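# Move a rope-tied hoop onto the other post

## Task

Using only the ropes, since no gripper can reach the hoop or the peg (each rope joins the hoop to a metal block on a bench), take the hoop off the post it is on and set it down flat on the other post so it rings the loose peg standing there, with that peg still upright. The hoop must never drop more than slightly below the top of the lower of the two posts, even while it dangles. Arm bases in the scene frame, metres, heading in degrees counter-clockwise from +x: arm1 x=+0.14 y=+1.40 z=+0.95 heading -93; arm2 x=-1.17 y=-0.78 z=+1.04 heading +30; arm3 x=+1.19 y=-0.75 z=+1.05 heading +148. Finish by releasing everything and moving the arms away; the result only counts if it stays in place with no robot supporting it. Nothing may be knocked out of the work area or onto the floor.

## Robot and tools

Robots. Three identical i2rt Big YAM arms, arm1, arm2 and arm3, each with six joints, a two-finger gripper and a wrist camera (arm1_cam_wrist, arm2_cam_wrist, arm3_cam_wrist). Two fixed room cameras, cam_low and cam_top, give overview images. A hand reaches roughly 1.0 m from its joint-1 axis. The arms cannot touch the hoop or peg directly, so the work is done by grabbing the metal blocks or the ropes and pulling the hoop up, across and down.

Frame. One scene frame for everything: origin on the floor, +z up. Base positions and headings are listed in the task. The hand point lies midway between the fingertips; the hand's z axis runs along the fingers and the fingers close along its y axis. With joints 1 and 6 at 0 and the hand level and pointing forward, the wrist camera sits above the hand looking at the fingertips.

execute_actions. Argument "actions" is a list holding either one action or nothing. An action is an object keyed by arm name ("arm1", "arm2", "arm3"); each arm gets its own entry with a "joints" object. Inside, any subset of joint1_rad ... joint6_rad (radians) and gripper_m (metres) may be given; every value is an absolute target, not an offset. Ranges and done-tolerances: joint1_rad -2.879 to 2.879 (±0.045), rotation about the base, positive counter-clockwise seen from above, 0 = extending toward the base heading; joint2_rad 0 to 3.141 (±0.14), shoulder, 0 = upper arm pointing back roughly horizontal, increasing lifts it up then forward; joint3_rad 0 to 3.019 (±0.09), elbow, 0 = forearm folded onto the upper arm, increasing opens it; joint4_rad -1.692 to 1.57 (±0.055), hand pitch, positive tilts fingers up; joint5_rad -1.57 to 1.57 (±0.03), sideways hand swing, positive toward the arm's right; joint6_rad -2.094 to 2.094 (±0.035), hand roll, positive clockwise viewed from behind the hand; gripper_m 0 to 0.093 (±0.003), fingertip gap, grip force about 50-62 N per pad or less. All motions in an action start together but may finish at different times, and joints move at different speeds, so the hand may sweep a wide path. Omitted joints or arms can keep pushing toward earlier targets. "cameras" picks which images come back: omitted, null or ["all"] gives every camera, [] gives none. Unknown keys, camera names or out-of-range numbers cause the whole call to be refused with nothing moving. An empty actions list just reports state and images.

wait: "seconds" from 0 to 10; commands nothing new and returns the same report as an empty action. zoom_image: "camera" plus "region" [x0, y0, x1, y1] in pixels of that camera's latest full image, origin top-left, at most 504 by 504. finished_scene: "scene" is the number of the scene being closed; it is final and reports whether the task succeeded.

Result lines. Each call returns per-robot state, joint_positions, and images listed in order by the "pictures" line. joint_status tells how each commanded motion ended: "off_target" means it settled away from the target and may still be pushing; after "contact_stop" or "time_out" the joint holds where it stopped, though a timed-out joint may keep a target up to 0.375, 0.375, 0.113, 0.225, 0.075, 0.3 rad (joints 1-6) away and keep pushing, which on_its_own will name; sending the reported position relieves the push. "joint command not followed" (often with a "cause:" line) means a self/arm-collision check blocked that arm's joint targets, though its gripper target still runs; such joints read "not_followed" and may be retried on later actions until valid targets arrive. on_its_own lists what the call did not command; "held at" gives the held target, not the actual position. A joint bearing a load sags. Very small target changes may not move a joint. If a result reports a stop, the remaining execute_actions, wait and finished_scene calls in that reply are skipped. Between calls the robots keep their last command.

Hazards. The arms do not halt on contact and can push hard. A hard squeeze between two robots ends the run; a hard hit may too. The collision check can act late and ignores fingers, gripper housings and wrist cameras, and no state line reports robot-robot contact. Objects touching robots do not count. Sustained pushing or holding a load heats motors: a MOTOR HOT line appears from 85 °C, and at 100 °C that arm and its gripper go limp (OVER-TEMPERATURE FAULT), with unreached keys marked "limit_stop_at_motor_heat"; resend targets afterward. Some heat carries into the next scene. Avoid dropping the hoop below the lower post top, slamming or slipping loads, toppling the peg, and sending anything off the benches. Loose objects may occasionally get a brief external push. At the end, open the grippers and pull the arms clear, then confirm the hoop rests flat around the standing peg before finishing.

Each tool is called after "Emit:" as name(argument=value, ...), one argument or row to a line, values as JSON.

## Session

Emit:
execute_actions(
  actions=[],
)

Scene clock: 0.00 s.
Motor temperatures (°C, as the motors report them): arm1=[23 26 26 24 23 27] | arm2=[26 24 24 26 26 27] | arm3=[24 26 24 26 24 25]
arm1.joint_positions: joint1_rad=+0.638 joint2_rad=+0.238 joint3_rad=+1.622 joint4_rad=-1.515 joint5_rad=-0.055 joint6_rad=-0.387 gripper_m=+0.094
arm1.joint_status: not commanded
arm1.hand: x=+0.1404 y=+1.4203 z=+1.5812 quat_wxyz=(-0.523, -0.201, -0.725, +0.400) (m; scene frame)
arm2.joint_positions: joint1_rad=-0.809 joint2_rad=+0.517 joint3_rad=+1.393 joint4_rad=-1.151 joint5_rad=-0.090 joint6_rad=-0.582 gripper_m=+0.095
arm2.joint_status: not commanded
arm2.hand: x=-0.9590 y=-0.8304 z=+1.6425 quat_wxyz=(-0.559, +0.143, -0.787, +0.220) (m; scene frame)
arm3.joint_positions: joint1_rad=+0.318 joint2_rad=+0.555 joint3_rad=+1.682 joint4_rad=-1.323 joint5_rad=-0.250 joint6_rad=+0.180 gripper_m=+0.095
arm3.joint_status: not commanded
arm3.hand: x=+1.0477 y=-0.7506 z=+1.7318 quat_wxyz=(+0.079, +0.764, -0.088, -0.634) (m; scene frame)
pictures: arm1_cam_wrist, arm2_cam_wrist, arm3_cam_wrist, cam_low, cam_top
Images, in order (width x height): arm1_cam_wrist 504x504, arm2_cam_wrist 504x504, arm3_cam_wrist 504x504, cam_low 672x504, cam_top 672x504.

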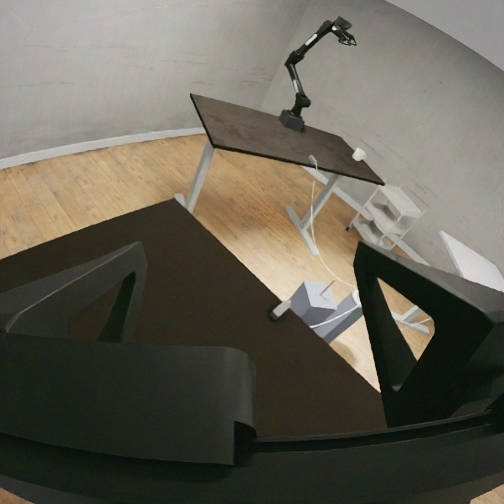

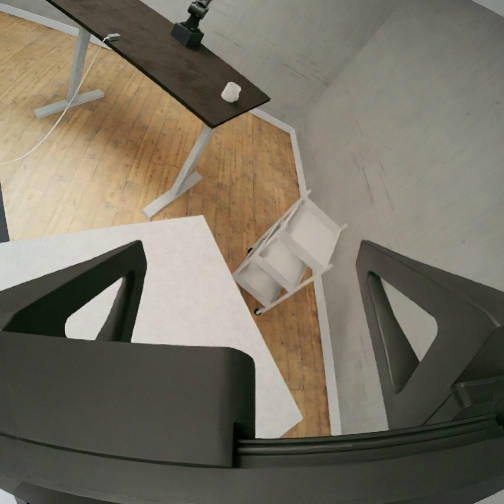

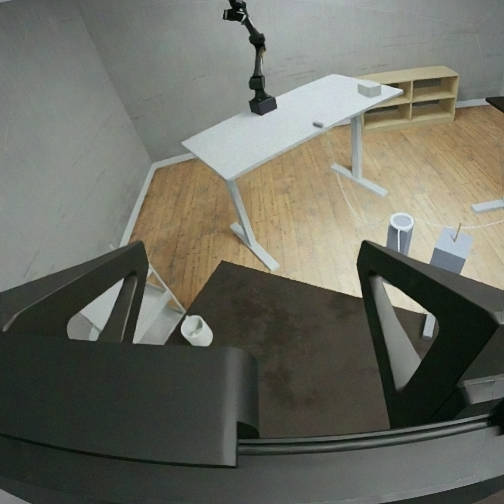

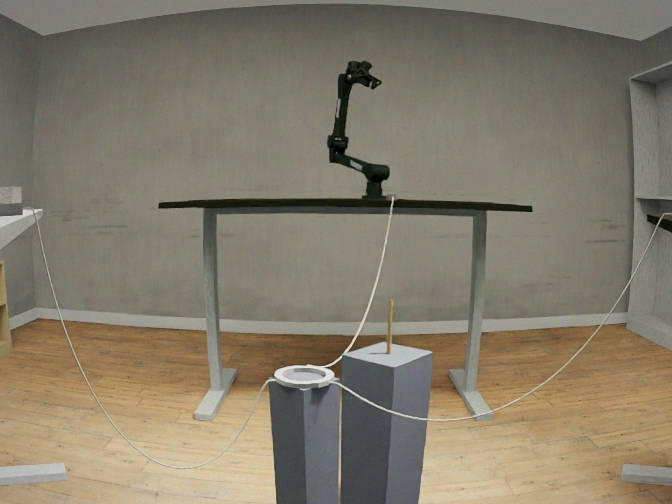

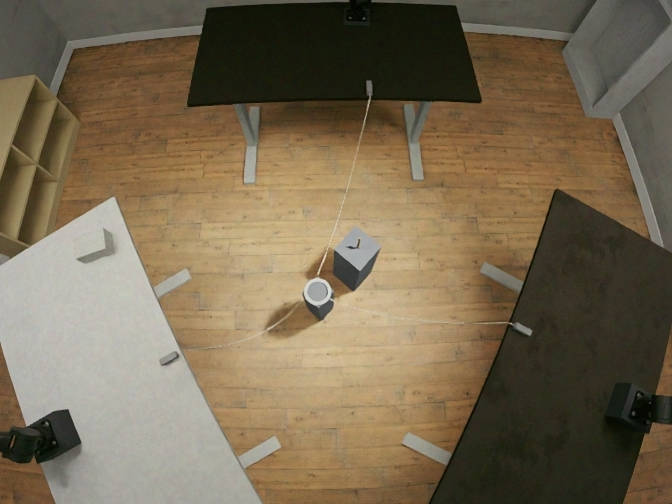

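Emit:
execute_actions(
  actions=[
    {"arm1":{"joints":{"joint1_rad":0.12,"joint2_rad":1.85,"joint3_rad":1.77,"joint4_rad":-1.45,"joint5_rad":0,"joint6_rad":0}},"arm2":{"joints":{"joint1_rad":0.01,"joint2_rad":1.9,"joint3_rad":1.7,"joint4_rad":-1.37,"joint5_rad":0,"joint6_rad":0}},"arm3":{"joints":{"joint1_rad":-0.1,"joint2_rad":1.9,"joint3_rad":1.85,"joint4_rad":-1.5,"joint5_rad":0,"joint6_rad":0}}},
  ],
)

Scene clock: 3.63 s.
Motor temperatures (°C, as the motors report them): arm1=[23 26 26 24 23 27] | arm2=[26 24 24 26 26 27] | arm3=[24 26 25 26 24 25]
arm1.joint_positions: joint1_rad=+0.124 joint2_rad=+1.857 joint3_rad=+1.757 joint4_rad=-1.448 joint5_rad=-0.004 joint6_rad=-0.012 gripper_m=+0.094
arm1.joint_status: all done
arm1.hand: x=+0.1855 y=+0.8242 z=+1.1433 quat_wxyz=(-0.009, -0.674, -0.738, +0.008) (m; scene frame)
arm2.joint_positions: joint1_rad=+0.017 joint2_rad=+1.888 joint3_rad=+1.689 joint4_rad=-1.354 joint5_rad=+0.001 joint6_rad=-0.011 gripper_m=+0.095
arm2.joint_status: all done
arm2.hand: x=-0.6640 y=-0.4862 z=+1.1855 quat_wxyz=(-0.005, +0.271, -0.963, -0.005) (m; scene frame)
arm3.joint_positions: joint1_rad=-0.094 joint2_rad=+1.916 joint3_rad=+1.818 joint4_rad=-1.489 joint5_rad=-0.002 joint6_rad=+0.009 gripper_m=+0.095
arm3.joint_status: all done
arm3.hand: x=+0.7208 y=-0.3862 z=+1.2252 quat_wxyz=(+0.008, +0.945, -0.328, +0.006) (m; scene frame)
pictures: arm1_cam_wrist, arm2_cam_wrist, arm3_cam_wrist, cam_low, cam_top
Images, in order (width x height): arm1_cam_wrist 504x504, arm2_cam_wrist 504x504, arm3_cam_wrist 504x504, cam_low 672x504, cam_top 672x504.

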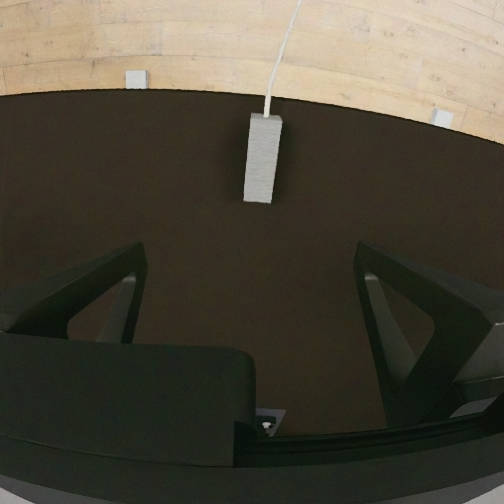

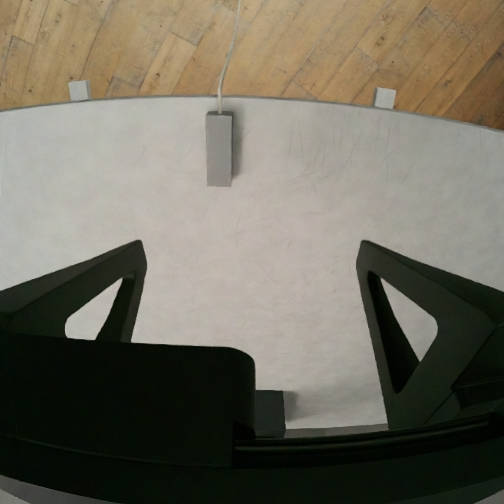

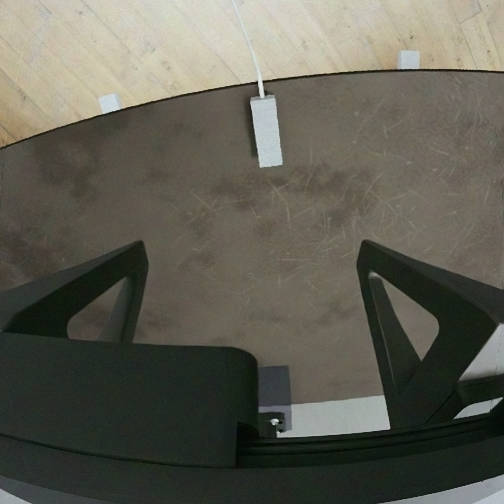

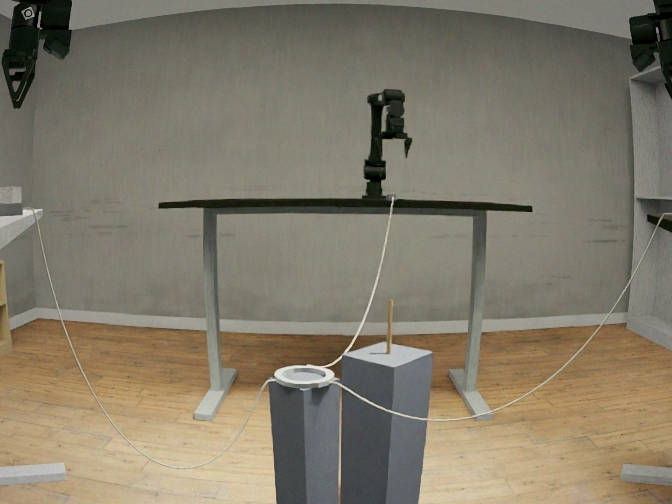

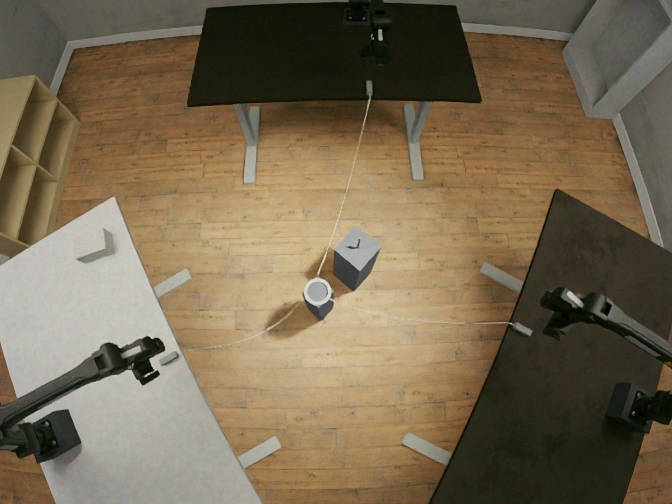

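Emit:
execute_actions(
  actions=[
    {"arm1":{"joints":{"joint1_rad":0.108,"joint2_rad":2.0,"joint3_rad":1.66,"joint4_rad":-1.225}},"arm2":{"joints":{"joint1_rad":0.075,"joint2_rad":2.02,"joint3_rad":1.66,"joint4_rad":-1.215}},"arm3":{"joints":{"joint1_rad":-0.125,"joint2_rad":2.0,"joint3_rad":1.68,"joint4_rad":-1.24}}},
  ],
)

Scene clock: 6.03 s.
Motor temperatures (°C, as the motors report them): arm1=[23 26 26 24 23 27] | arm2=[26 24 25 26 26 27] | arm3=[24 26 25 26 24 25]
arm1.joint_positions: joint1_rad=+0.113 joint2_rad=+2.013 joint3_rad=+1.648 joint4_rad=-1.236 joint5_rad=-0.004 joint6_rad=-0.011 gripper_m=+0.094
arm1.joint_status: all done
arm1.hand: x=+0.1796 y=+0.8086 z=+1.0139 quat_wxyz=(+0.011, -0.679, -0.734, -0.010) (m; scene frame)
arm2.joint_positions: joint1_rad=+0.082 joint2_rad=+2.021 joint3_rad=+1.658 joint4_rad=-1.232 joint5_rad=+0.001 joint6_rad=-0.011 gripper_m=+0.095
arm2.joint_status: all done
arm2.hand: x=-0.6719 y=-0.4450 z=+1.0989 quat_wxyz=(+0.014, +0.302, -0.953, +0.001) (m; scene frame)
arm3.joint_positions: joint1_rad=-0.121 joint2_rad=+2.027 joint3_rad=+1.659 joint4_rad=-1.252 joint5_rad=-0.002 joint6_rad=+0.009 gripper_m=+0.095
arm3.joint_status: all done
arm3.hand: x=+0.7273 y=-0.3724 z=+1.1017 quat_wxyz=(+0.014, +0.940, -0.340, +0.023) (m; scene frame)
pictures: arm1_cam_wrist, arm2_cam_wrist, arm3_cam_wrist, cam_low, cam_top
Images, in order (width x height): arm1_cam_wrist 504x504, arm2_cam_wrist 504x504, arm3_cam_wrist 504x504, cam_low 672x504, cam_top 672x504.

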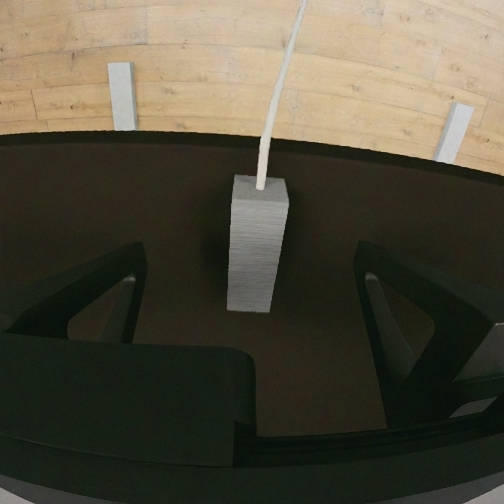

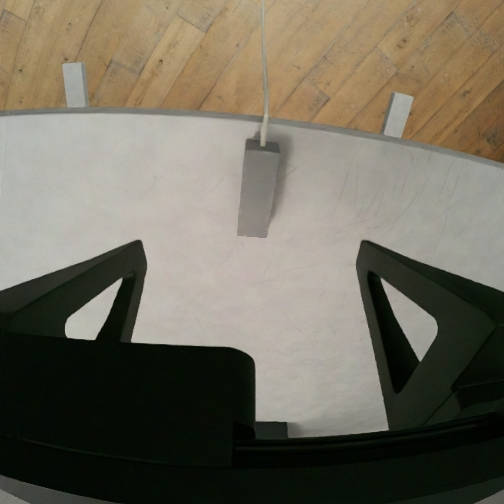

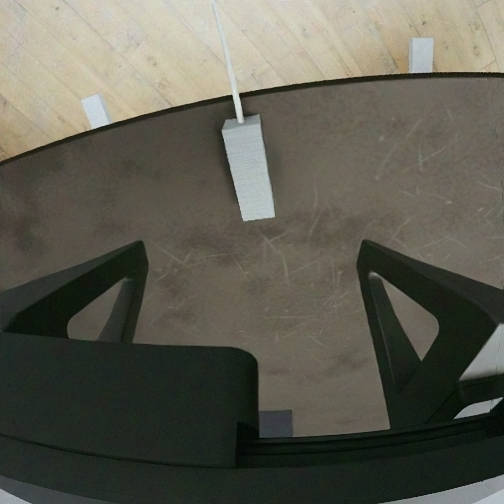

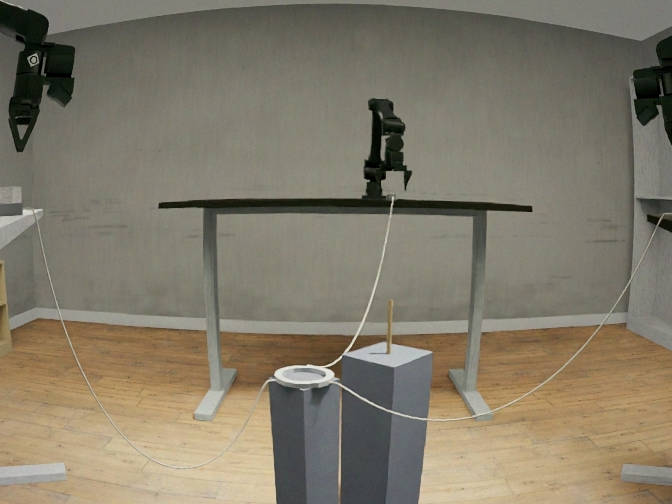

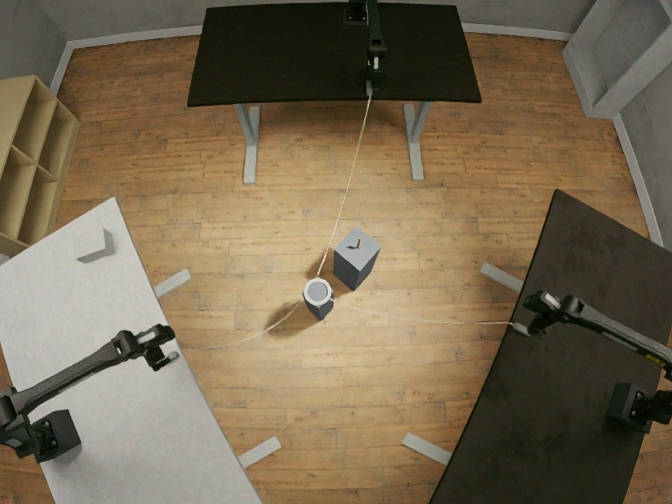

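Emit:
execute_actions(
  actions=[
    {"arm1":{"joints":{"joint2_rad":1.98,"joint3_rad":1.56,"joint4_rad":-1.125,"joint6_rad":0.08}},"arm2":{"joints":{"joint1_rad":0.065,"joint2_rad":2.086,"joint3_rad":1.588,"joint4_rad":-1.05,"joint6_rad":0.06}},"arm3":{"joints":{"joint2_rad":2.133,"joint3_rad":1.722,"joint4_rad":-1.1,"joint6_rad":-0.18}}},
  ],
  cameras=["arm1_cam_wrist","arm2_cam_wrist","arm3_cam_wrist","cam_low"],
)

Scene clock: 8.73 s.
Motor temperatures (°C, as the motors report them): arm1=[23 26 27 24 23 27] | arm2=[26 24 25 26 26 27] | arm3=[24 26 25 26 24 25]
arm1.joint_positions: joint1_rad=+0.113 joint2_rad=+1.990 joint3_rad=+1.561 joint4_rad=-1.137 joint5_rad=-0.004 joint6_rad=+0.068 gripper_m=+0.094
arm1.joint_status: all done
arm1.hand: x=+0.1790 y=+0.8168 z=+0.9962 quat_wxyz=(-0.002, -0.708, -0.707, +0.002) (m; scene frame)
arm2.joint_positions: joint1_rad=+0.072 joint2_rad=+2.073 joint3_rad=+1.592 joint4_rad=-1.068 joint5_rad=+0.001 joint6_rad=+0.048 gripper_m=+0.095
arm2.joint_status: all done
arm2.hand: x=-0.6617 y=-0.4449 z=+1.0454 quat_wxyz=(-0.008, +0.269, -0.963, -0.006) (m; scene frame)
arm3.joint_positions: joint1_rad=-0.121 joint2_rad=+2.148 joint3_rad=+1.690 joint4_rad=-1.113 joint5_rad=-0.002 joint6_rad=-0.170 gripper_m=+0.095
arm3.joint_status: all done
arm3.hand: x=+0.7004 y=-0.3512 z=+1.0404 quat_wxyz=(+0.006, +0.967, -0.255, -0.002) (m; scene frame)
pictures: arm1_cam_wrist, arm2_cam_wrist, arm3_cam_wrist, cam_low
Images, in order (width x height): arm1_cam_wrist 504x504, arm2_cam_wrist 504x504, arm3_cam_wrist 504x504, cam_low 672x504.

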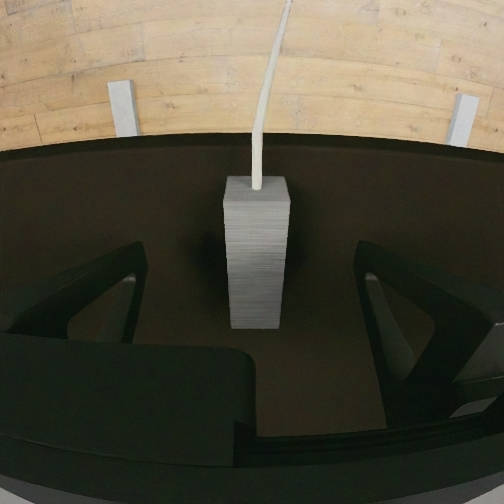

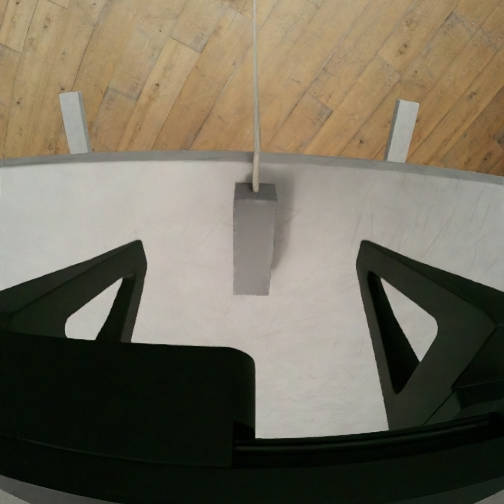

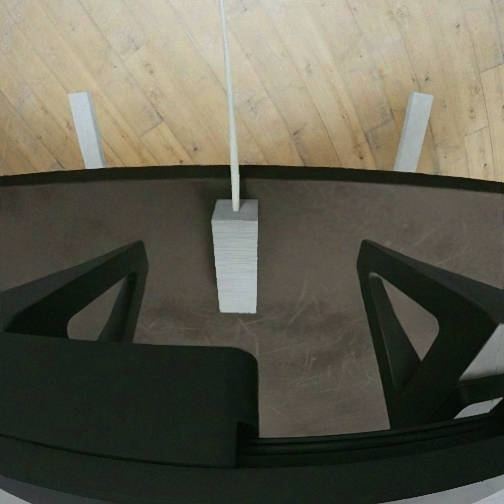

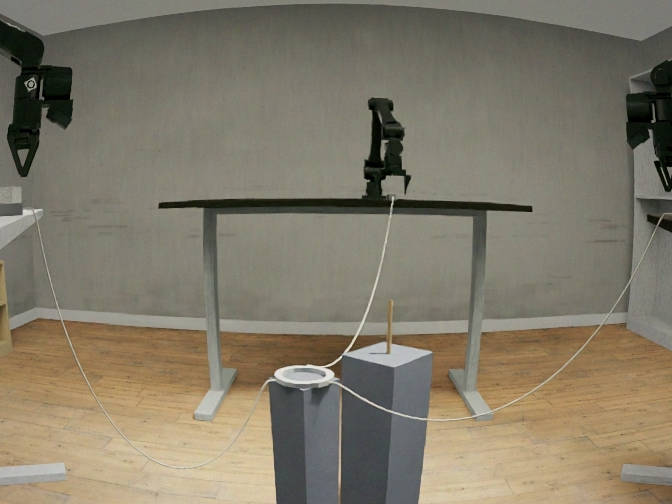

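Emit:
execute_actions(
  actions=[
    {"arm1":{"joints":{"joint2_rad":1.965,"joint3_rad":1.465,"joint4_rad":-1.045}},"arm2":{"joints":{"joint2_rad":2.11,"joint3_rad":1.425,"joint4_rad":-0.88}},"arm3":{"joints":{"joint1_rad":-0.103,"joint2_rad":2.108,"joint3_rad":1.51,"joint4_rad":-0.925}}},
  ],
  cameras=["arm1_cam_wrist","arm2_cam_wrist","arm3_cam_wrist"],
)

Scene clock: 11.17 s.
Motor temperatures (°C, as the motors report them): arm1=[23 26 27 24 23 27] | arm2=[26 24 25 26 26 27] | arm3=[24 26 26 26 24 25]
arm1.joint_positions: joint1_rad=+0.113 joint2_rad=+1.975 joint3_rad=+1.469 joint4_rad=-1.057 joint5_rad=-0.002 joint6_rad=+0.068 gripper_m=+0.094
arm1.joint_status: all done
arm1.hand: x=+0.1771 y=+0.8342 z=+0.9732 quat_wxyz=(-0.002, -0.708, -0.707, +0.003) (m; scene frame)
arm2.joint_positions: joint1_rad=+0.072 joint2_rad=+2.096 joint3_rad=+1.426 joint4_rad=-0.898 joint5_rad=+0.001 joint6_rad=+0.048 gripper_m=+0.095
arm2.joint_status: all done
arm2.hand: x=-0.6930 y=-0.4654 z=+0.9790 quat_wxyz=(+0.002, +0.269, -0.963, -0.003) (m; scene frame)
arm3.joint_positions: joint1_rad=-0.112 joint2_rad=+2.125 joint3_rad=+1.495 joint4_rad=-0.939 joint5_rad=-0.002 joint6_rad=-0.170 gripper_m=+0.095
arm3.joint_status: all done
arm3.hand: x=+0.7277 y=-0.3811 z=+0.9904 quat_wxyz=(+0.005, +0.968, -0.250, -0.003) (m; scene frame)
pictures: arm1_cam_wrist, arm2_cam_wrist, arm3_cam_wrist
Images, in order (width x height): arm1_cam_wrist 504x504, arm2_cam_wrist 504x504, arm3_cam_wrist 504x504.

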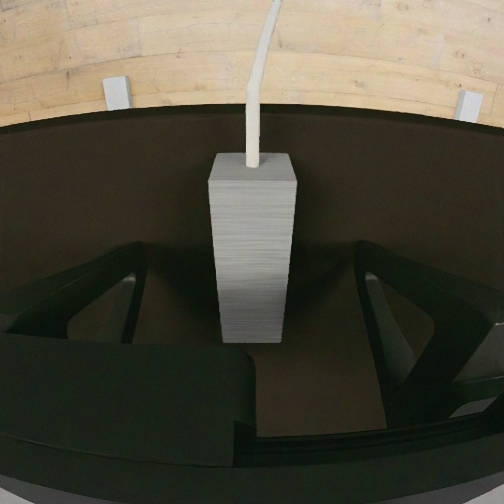

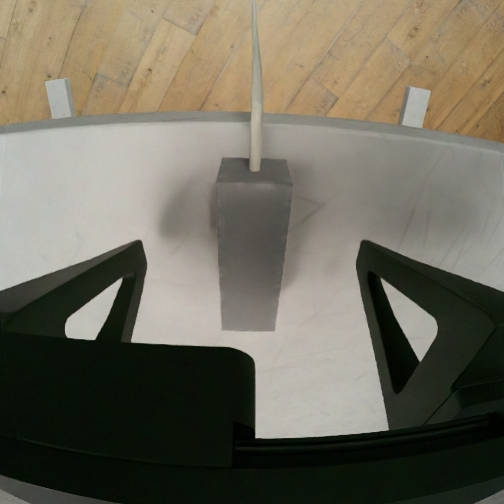

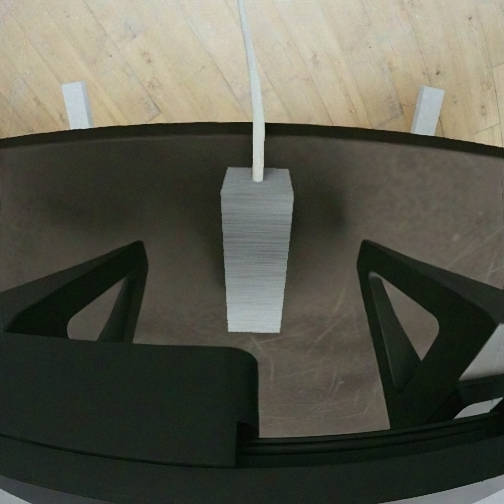

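Emit:
execute_actions(
  actions=[
    {"arm1":{"joints":{"gripper_m":0.0}},"arm2":{"joints":{"joint2_rad":2.12,"joint3_rad":1.385,"joint4_rad":-0.835}},"arm3":{"joints":{"joint2_rad":2.115,"joint3_rad":1.465,"joint4_rad":-0.88}}},
  ],
  cameras=["arm1_cam_wrist","arm2_cam_wrist","arm3_cam_wrist"],
)

Scene clock: 12.43 s.
Motor temperatures (°C, as the motors report them): arm1=[23 27 27 24 23 27] | arm2=[26 24 25 26 26 27] | arm3=[24 26 26 26 24 25]
arm1.joint_positions: joint1_rad=+0.113 joint2_rad=+1.975 joint3_rad=+1.469 joint4_rad=-1.056 joint5_rad=-0.002 joint6_rad=+0.069 gripper_m=+0.025
arm1.joint_status: gripper_m off_target (ended at +0.025, target +0.000)
arm1.hand: x=+0.1770 y=+0.8340 z=+0.9732 quat_wxyz=(-0.002, -0.708, -0.706, +0.004) (m; scene frame)
arm2.joint_positions: joint1_rad=+0.072 joint2_rad=+2.096 joint3_rad=+1.392 joint4_rad=-0.853 joint5_rad=+0.001 joint6_rad=+0.048 gripper_m=+0.095
arm2.joint_status: all done
arm2.hand: x=-0.6981 y=-0.4687 z=+0.9688 quat_wxyz=(-0.003, +0.269, -0.963, -0.004) (m; scene frame)
arm3.joint_positions: joint1_rad=-0.112 joint2_rad=+2.125 joint3_rad=+1.457 joint4_rad=-0.894 joint5_rad=-0.002 joint6_rad=-0.170 gripper_m=+0.095
arm3.joint_status: all done
arm3.hand: x=+0.7332 y=-0.3856 z=+0.9789 quat_wxyz=(+0.004, +0.968, -0.250, -0.006) (m; scene frame)
pictures: arm1_cam_wrist, arm2_cam_wrist, arm3_cam_wrist
Images, in order (width x height): arm1_cam_wrist 504x504, arm2_cam_wrist 504x504, arm3_cam_wrist 504x504.

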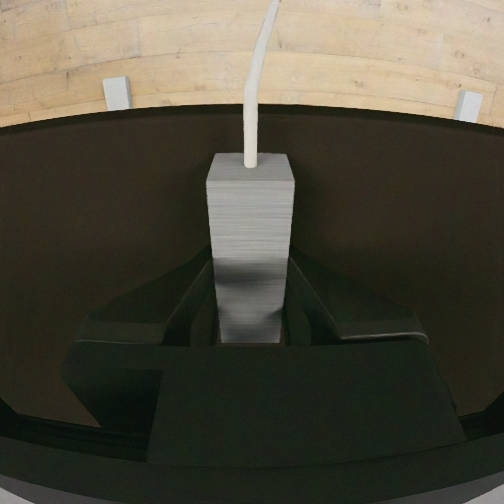

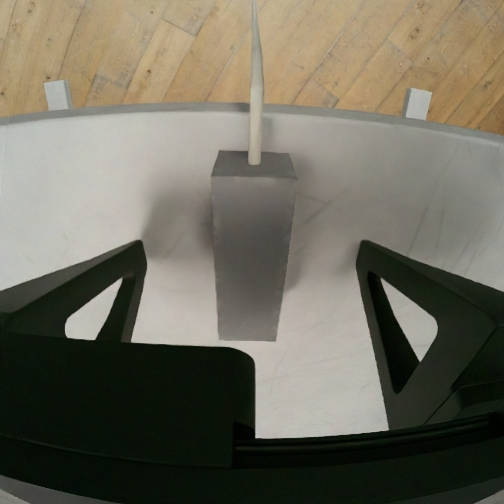

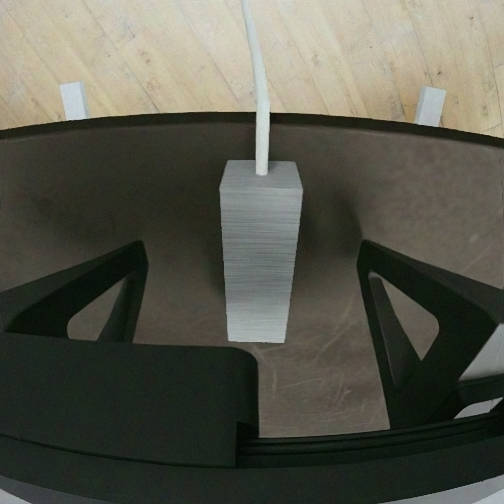

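Emit:
execute_actions(
  actions=[
    {"arm1":{"joints":{"gripper_m":0.06}},"arm2":{"joints":{"joint2_rad":2.144,"joint4_rad":-0.81}},"arm3":{"joints":{"joint2_rad":2.143,"joint4_rad":-0.855}}},
  ],
  cameras=[],
)

Emit:
execute_actions(
  actions=[
    {"arm1":{"joints":{"joint2_rad":1.985,"joint3_rad":1.45,"joint4_rad":-1.015}}},
  ],
  cameras=["arm1_cam_wrist","arm2_cam_wrist","arm3_cam_wrist"],
)

Scene clock: 13.53 s.
Motor temperatures (°C, as the motors report them): arm1=[23 27 27 24 23 27] | arm2=[26 24 25 26 26 27] | arm3=[24 26 26 26 24 25]
arm1.joint_positions: joint1_rad=+0.113 joint2_rad=+1.975 joint3_rad=+1.469 joint4_rad=-1.056 joint5_rad=-0.002 joint6_rad=+0.070 gripper_m=+0.060
arm1.joint_status: all done
arm1.hand: x=+0.1770 y=+0.8340 z=+0.9732 quat_wxyz=(-0.002, -0.708, -0.706, +0.004) (m; scene frame)
arm2.joint_positions: joint1_rad=+0.071 joint2_rad=+2.103 joint3_rad=+1.392 joint4_rad=-0.831 joint5_rad=+0.000 joint6_rad=+0.049 gripper_m=+0.095
arm2.joint_status: all done
arm2.hand: x=-0.6944 y=-0.4666 z=+0.9656 quat_wxyz=(-0.010, +0.268, -0.963, -0.007) (m; scene frame)
arm3.joint_positions: joint1_rad=-0.112 joint2_rad=+2.132 joint3_rad=+1.457 joint4_rad=-0.868 joint5_rad=-0.002 joint6_rad=-0.171 gripper_m=+0.095
arm3.joint_status: all done
arm3.hand: x=+0.7293 y=-0.3825 z=+0.9752 quat_wxyz=(+0.000, +0.968, -0.250, -0.014) (m; scene frame)
pictures: none
No camera images: the call's "cameras" was empty. Leave "cameras" out to get every camera's image.

Scene clock: 14.10 s.
Motor temperatures (°C, as the motors report them): arm1=[23 27 27 24 23 27] | arm2=[26 24 25 26 26 27] | arm3=[24 26 26 26 24 25]
arm1.joint_positions: joint1_rad=+0.113 joint2_rad=+1.975 joint3_rad=+1.464 joint4_rad=-1.037 joint5_rad=-0.001 joint6_rad=+0.073 gripper_m=+0.060
arm1.joint_status: all done
arm1.hand: x=+0.1771 y=+0.8313 z=+0.9718 quat_wxyz=(-0.008, -0.709, -0.705, +0.009) (m; scene frame)
arm2.joint_positions: joint1_rad=+0.071 joint2_rad=+2.103 joint3_rad=+1.392 joint4_rad=-0.831 joint5_rad=+0.000 joint6_rad=+0.049 gripper_m=+0.095
arm2.joint_status: not commanded
arm2.hand: x=-0.6944 y=-0.4666 z=+0.9656 quat_wxyz=(-0.010, +0.268, -0.963, -0.007) (m; scene frame)
arm3.joint_positions: joint1_rad=-0.112 joint2_rad=+2.132 joint3_rad=+1.457 joint4_rad=-0.868 joint5_rad=-0.002 joint6_rad=-0.171 gripper_m=+0.095
arm3.joint_status: not commanded
arm3.hand: x=+0.7293 y=-0.3825 z=+0.9752 quat_wxyz=(+0.000, +0.968, -0.250, -0.014) (m; scene frame)
pictures: arm1_cam_wrist, arm2_cam_wrist, arm3_cam_wrist
Images, in order (width x height): arm1_cam_wrist 504x504, arm2_cam_wrist 504x504, arm3_cam_wrist 504x504.

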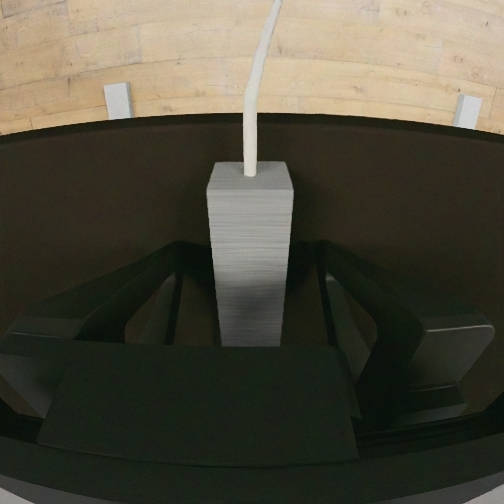

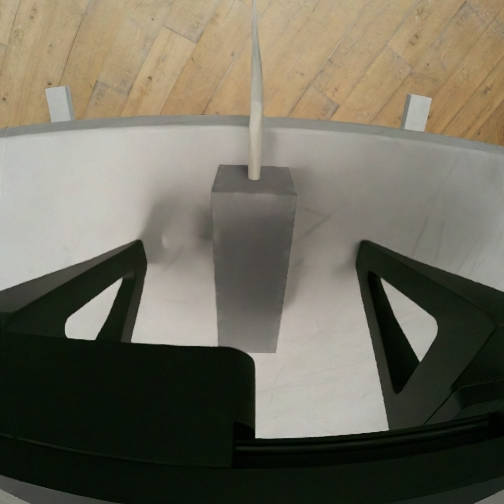

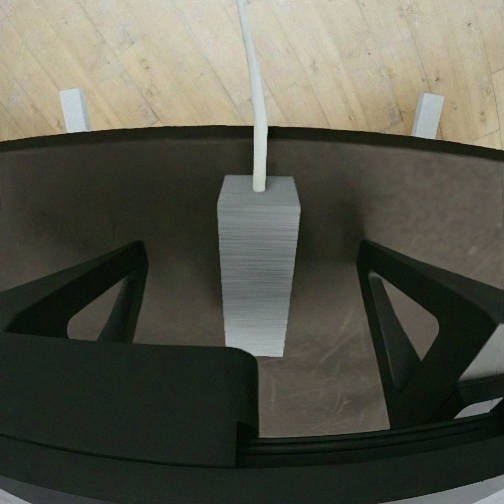

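Emit:
execute_actions(
  actions=[
    {"arm1":{"joints":{"joint3_rad":1.425}},"arm2":{"joints":{"joint3_rad":1.345,"joint4_rad":-0.79}},"arm3":{"joints":{"joint3_rad":1.425,"joint4_rad":-0.835}}},
  ],
  cameras=["arm1_cam_wrist","arm2_cam_wrist","arm3_cam_wrist"],
)

Scene clock: 15.17 s.
Motor temperatures (°C, as the motors report them): arm1=[23 27 27 24 23 27] | arm2=[26 24 25 26 26 27] | arm3=[24 26 26 26 24 25]
arm1.joint_positions: joint1_rad=+0.113 joint2_rad=+1.968 joint3_rad=+1.451 joint4_rad=-1.020 joint5_rad=-0.001 joint6_rad=+0.073 gripper_m=+0.060
arm1.joint_status: all done
arm1.hand: x=+0.1771 y=+0.8321 z=+0.9713 quat_wxyz=(-0.012, -0.709, -0.705, +0.012) (m; scene frame)
arm2.joint_positions: joint1_rad=+0.071 joint2_rad=+2.100 joint3_rad=+1.382 joint4_rad=-0.816 joint5_rad=+0.000 joint6_rad=+0.049 gripper_m=+0.095
arm2.joint_status: all done
arm2.hand: x=-0.6950 y=-0.4670 z=+0.9642 quat_wxyz=(-0.014, +0.268, -0.963, -0.008) (m; scene frame)
arm3.joint_positions: joint1_rad=-0.110 joint2_rad=+2.128 joint3_rad=+1.443 joint4_rad=-0.847 joint5_rad=+0.004 joint6_rad=-0.172 gripper_m=+0.095
arm3.joint_status: all done
arm3.hand: x=+0.7299 y=-0.3832 z=+0.9732 quat_wxyz=(-0.005, +0.968, -0.249, -0.018) (m; scene frame)
pictures: arm1_cam_wrist, arm2_cam_wrist, arm3_cam_wrist
Images, in order (width x height): arm1_cam_wrist 504x504, arm2_cam_wrist 504x504, arm3_cam_wrist 504x504.

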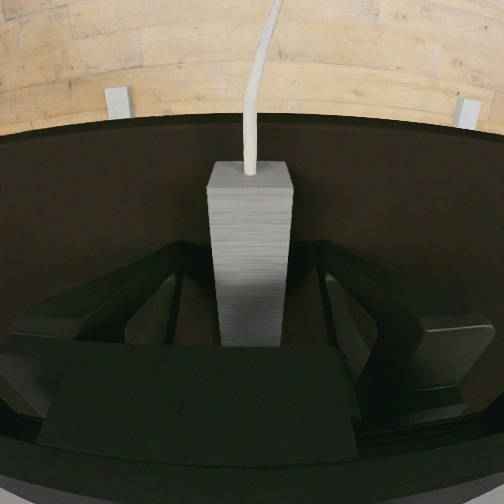

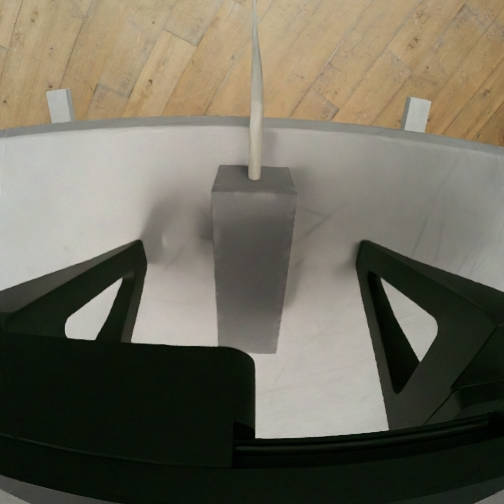

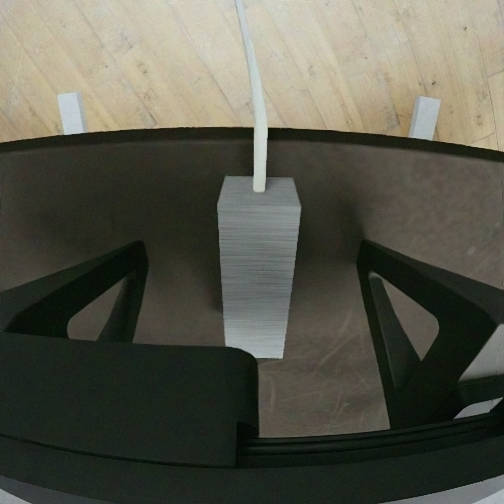

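Emit:
execute_actions(
  actions=[
    {"arm1":{"joints":{"joint2_rad":1.955,"joint3_rad":1.475,"joint4_rad":-1.04,"gripper_m":0}},"arm2":{"joints":{"joint2_rad":2.09,"joint3_rad":1.39,"joint4_rad":-0.83,"gripper_m":0}},"arm3":{"joints":{"joint2_rad":2.10,"joint3_rad":1.475,"joint4_rad":-0.87,"gripper_m":0}}},
  ],
)

Emit:
zoom_image(
  camera="cam_low",
  region=[230,270,470,450],
)

Emit:
zoom_image(
  camera="cam_top",
  region=[280,210,400,330],
)

Scene clock: 16.43 s.
Motor temperatures (°C, as the motors report them): arm1=[23 27 27 24 23 27] | arm2=[26 25 25 26 26 27] | arm3=[24 27 26 26 24 25]
arm1.joint_positions: joint1_rad=+0.111 joint2_rad=+1.965 joint3_rad=+1.451 joint4_rad=-1.029 joint5_rad=+0.003 joint6_rad=+0.073 gripper_m=+0.024
arm1.joint_status: gripper_m off_target (ended at +0.024, target +0.000); the others done
arm1.hand: x=+0.1749 y=+0.8340 z=+0.9724 quat_wxyz=(-0.008, -0.710, -0.704, +0.011) (m; scene frame)
arm2.joint_positions: joint1_rad=+0.071 joint2_rad=+2.096 joint3_rad=+1.382 joint4_rad=-0.816 joint5_rad=+0.000 joint6_rad=+0.050 gripper_m=+0.025
arm2.joint_status: gripper_m off_target (ended at +0.025, target +0.000); the others done
arm2.hand: x=-0.6944 y=-0.4666 z=+0.9663 quat_wxyz=(-0.016, +0.268, -0.963, -0.009) (m; scene frame)
arm3.joint_positions: joint1_rad=-0.110 joint2_rad=+2.126 joint3_rad=+1.443 joint4_rad=-0.858 joint5_rad=+0.002 joint6_rad=-0.173 gripper_m=+0.025
arm3.joint_status: gripper_m off_target (ended at +0.025, target +0.000); the others done
arm3.hand: x=+0.7315 y=-0.3849 z=+0.9742 quat_wxyz=(-0.002, +0.969, -0.248, -0.015) (m; scene frame)
pictures: arm1_cam_wrist, arm2_cam_wrist, arm3_cam_wrist, cam_low, cam_top
Images, in order (width x height): arm1_cam_wrist 504x504, arm2_cam_wrist 504x504, arm3_cam_wrist 504x504, cam_low 672x504, cam_top 672x504.

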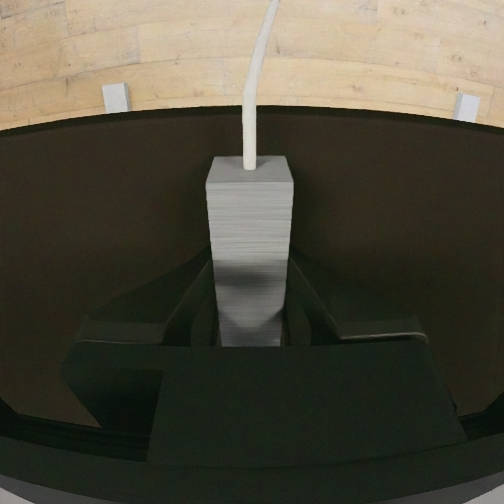

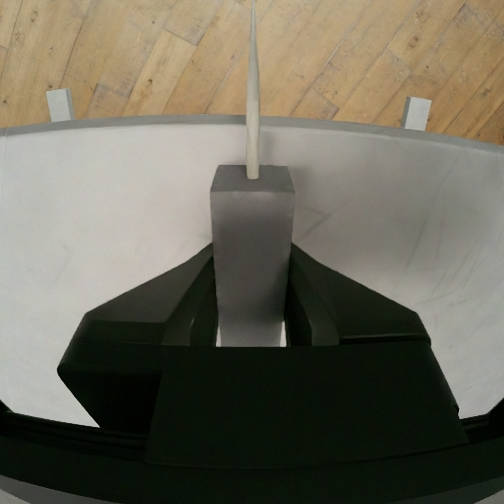

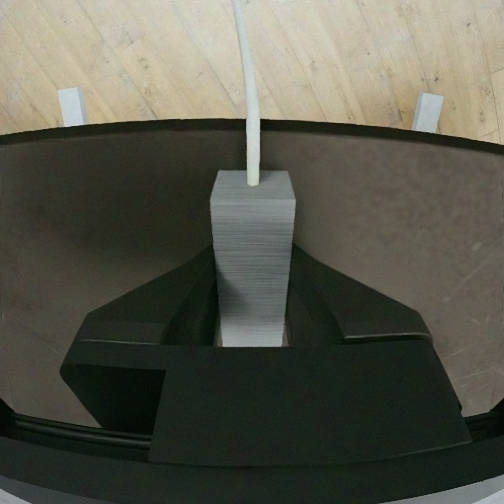

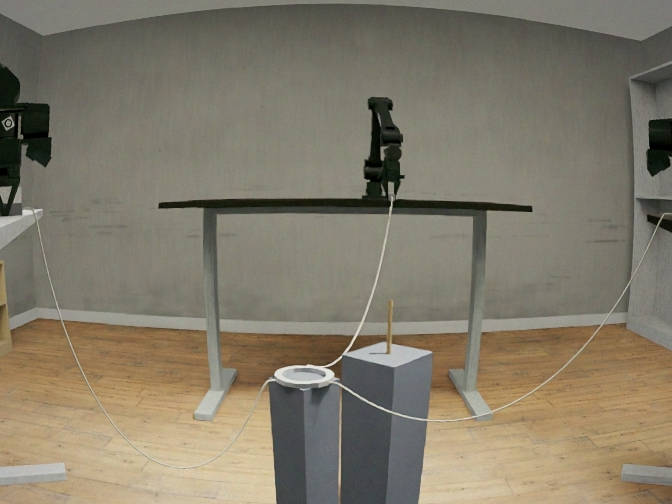

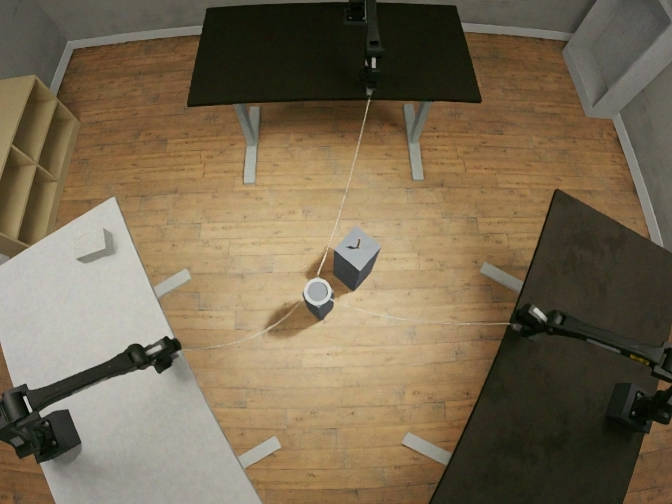

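Region (230, 270, 470, 450) of cam_low's 672x504 image, scaled by 2.100, with more detail than that image has; it fills the top 378 rows of this view, and the rest is white.

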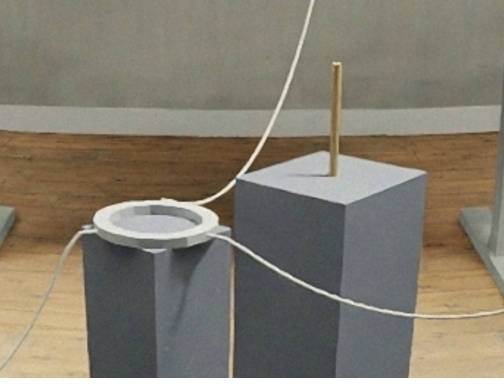

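Region (280, 210, 400, 330) of cam_top's 672x504 image, scaled by 4.200, with more detail than that image has.

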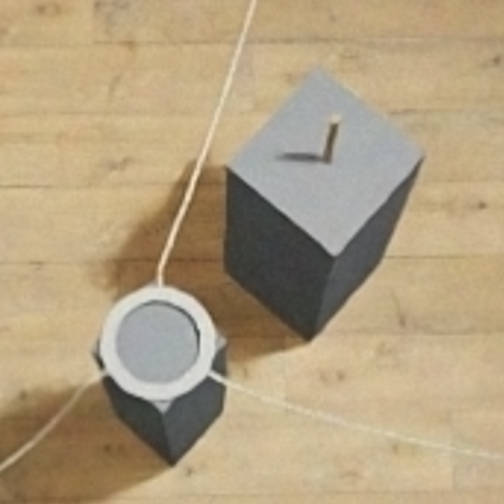

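Emit:
execute_actions(
  actions=[
    {"arm1":{"joints":{"joint2_rad":1.94,"joint3_rad":1.62,"joint4_rad":-1.24}},"arm2":{"joints":{"joint2_rad":1.75,"joint3_rad":1.14,"joint4_rad":-0.95}},"arm3":{"joints":{"joint2_rad":1.92,"joint3_rad":1.42,"joint4_rad":-1.03}}},
  ],
  cameras=[],
)

Emit:
execute_actions(
  actions=[
    {"arm1":{"joints":{"joint1_rad":-0.371,"joint2_rad":1.955,"joint3_rad":1.78,"joint4_rad":-1.36,"joint6_rad":-0.42}},"arm2":{"joints":{"joint1_rad":0.19,"joint2_rad":1.25,"joint3_rad":0.8,"joint4_rad":-1.11,"joint6_rad":0.18}},"arm3":{"joints":{"joint1_rad":0.216,"joint2_rad":1.77,"joint3_rad":1.33,"joint4_rad":-1.08,"joint6_rad":0.18}}},
  ],
)

Scene clock: 20.87 s.
Motor temperatures (°C, as the motors report them): arm1=[23 27 27 24 23 27] | arm2=[26 25 25 26 26 27] | arm3=[24 27 26 26 24 25]
arm1.joint_positions: joint1_rad=+0.111 joint2_rad=+1.954 joint3_rad=+1.576 joint4_rad=-1.230 joint5_rad=+0.003 joint6_rad=+0.073 gripper_m=+0.024
arm1.joint_status: all done
arm1.hand: x=+0.1753 y=+0.8309 z=+1.0218 quat_wxyz=(+0.016, -0.710, -0.704, -0.010) (m; scene frame)
arm2.joint_positions: joint1_rad=+0.071 joint2_rad=+1.747 joint3_rad=+1.142 joint4_rad=-0.939 joint5_rad=+0.000 joint6_rad=+0.050 gripper_m=+0.025
arm2.joint_status: all done
arm2.hand: x=-0.7710 y=-0.5189 z=+1.0669 quat_wxyz=(-0.009, +0.268, -0.963, -0.007) (m; scene frame)
arm3.joint_positions: joint1_rad=-0.110 joint2_rad=+1.923 joint3_rad=+1.399 joint4_rad=-1.019 joint5_rad=+0.002 joint6_rad=-0.173 gripper_m=+0.025
arm3.joint_status: all done
arm3.hand: x=+0.7547 y=-0.4023 z=+1.0699 quat_wxyz=(-0.002, +0.969, -0.248, -0.013) (m; scene frame)
pictures: none
No camera images: the call's "cameras" was empty. Leave "cameras" out to get every camera's image.

Scene clock: 22.67 s.
Motor temperatures (°C, as the motors report them): arm1=[23 27 28 24 23 27] | arm2=[26 25 25 26 26 27] | arm3=[24 27 26 26 24 25]
arm1.joint_positions: joint1_rad=-0.366 joint2_rad=+1.968 joint3_rad=+1.743 joint4_rad=-1.350 joint5_rad=+0.002 joint6_rad=-0.408 gripper_m=+0.024
arm1.joint_status: all done
arm1.hand: x=-0.1025 y=+0.8505 z=+1.0761 quat_wxyz=(+0.003, -0.708, -0.706, +0.000) (m; scene frame)
arm2.joint_positions: joint1_rad=+0.198 joint2_rad=+1.254 joint3_rad=+0.807 joint4_rad=-1.098 joint5_rad=-0.001 joint6_rad=+0.168 gripper_m=+0.025
arm2.joint_status: all done
arm2.hand: x=-0.9252 y=-0.5743 z=+1.1403 quat_wxyz=(-0.008, +0.272, -0.962, -0.009) (m; scene frame)
arm3.joint_positions: joint1_rad=+0.216 joint2_rad=+1.787 joint3_rad=+1.310 joint4_rad=-1.072 joint5_rad=-0.001 joint6_rad=+0.170 gripper_m=+0.025
arm3.joint_status: all done
arm3.hand: x=+0.7039 y=-0.5725 z=+1.1105 quat_wxyz=(+0.004, +0.966, -0.257, -0.012) (m; scene frame)
pictures: arm1_cam_wrist, arm2_cam_wrist, arm3_cam_wrist, cam_low, cam_top
Images, in order (width x height): arm1_cam_wrist 504x504, arm2_cam_wrist 504x504, arm3_cam_wrist 504x504, cam_low 672x504, cam_top 672x504.

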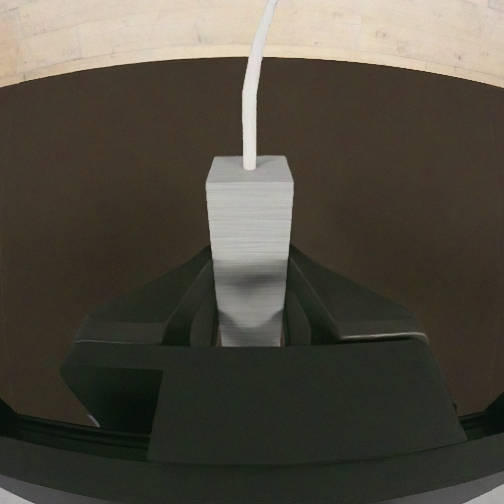

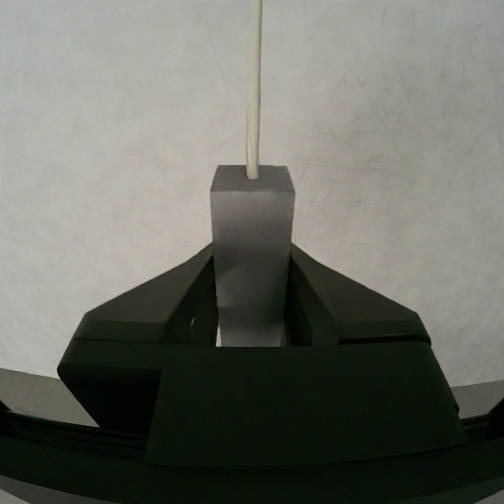

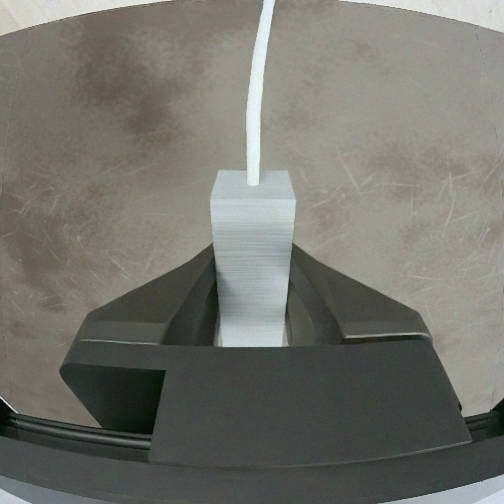

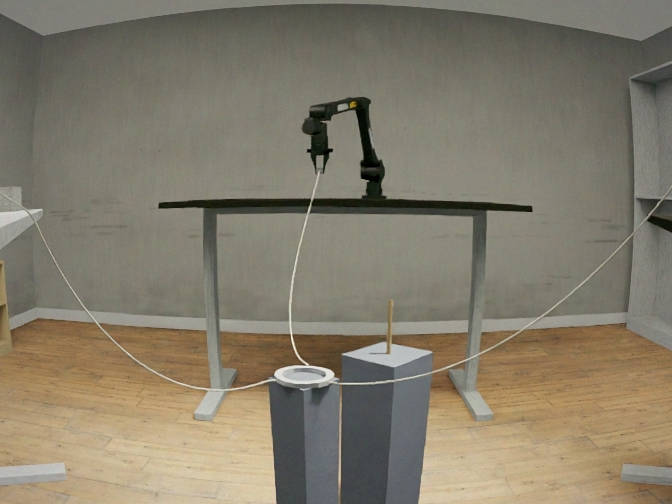

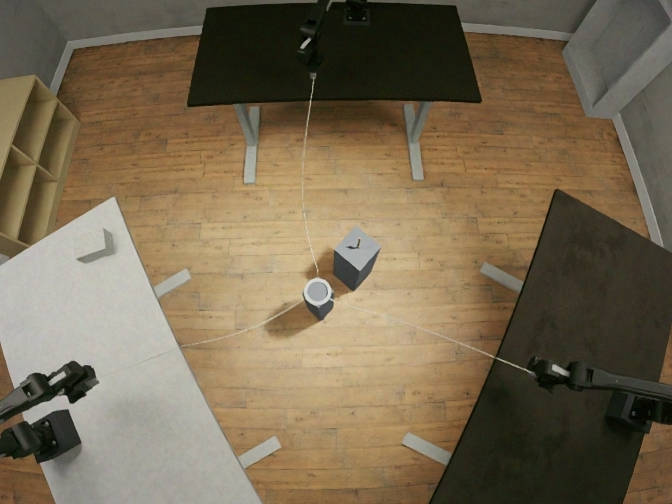

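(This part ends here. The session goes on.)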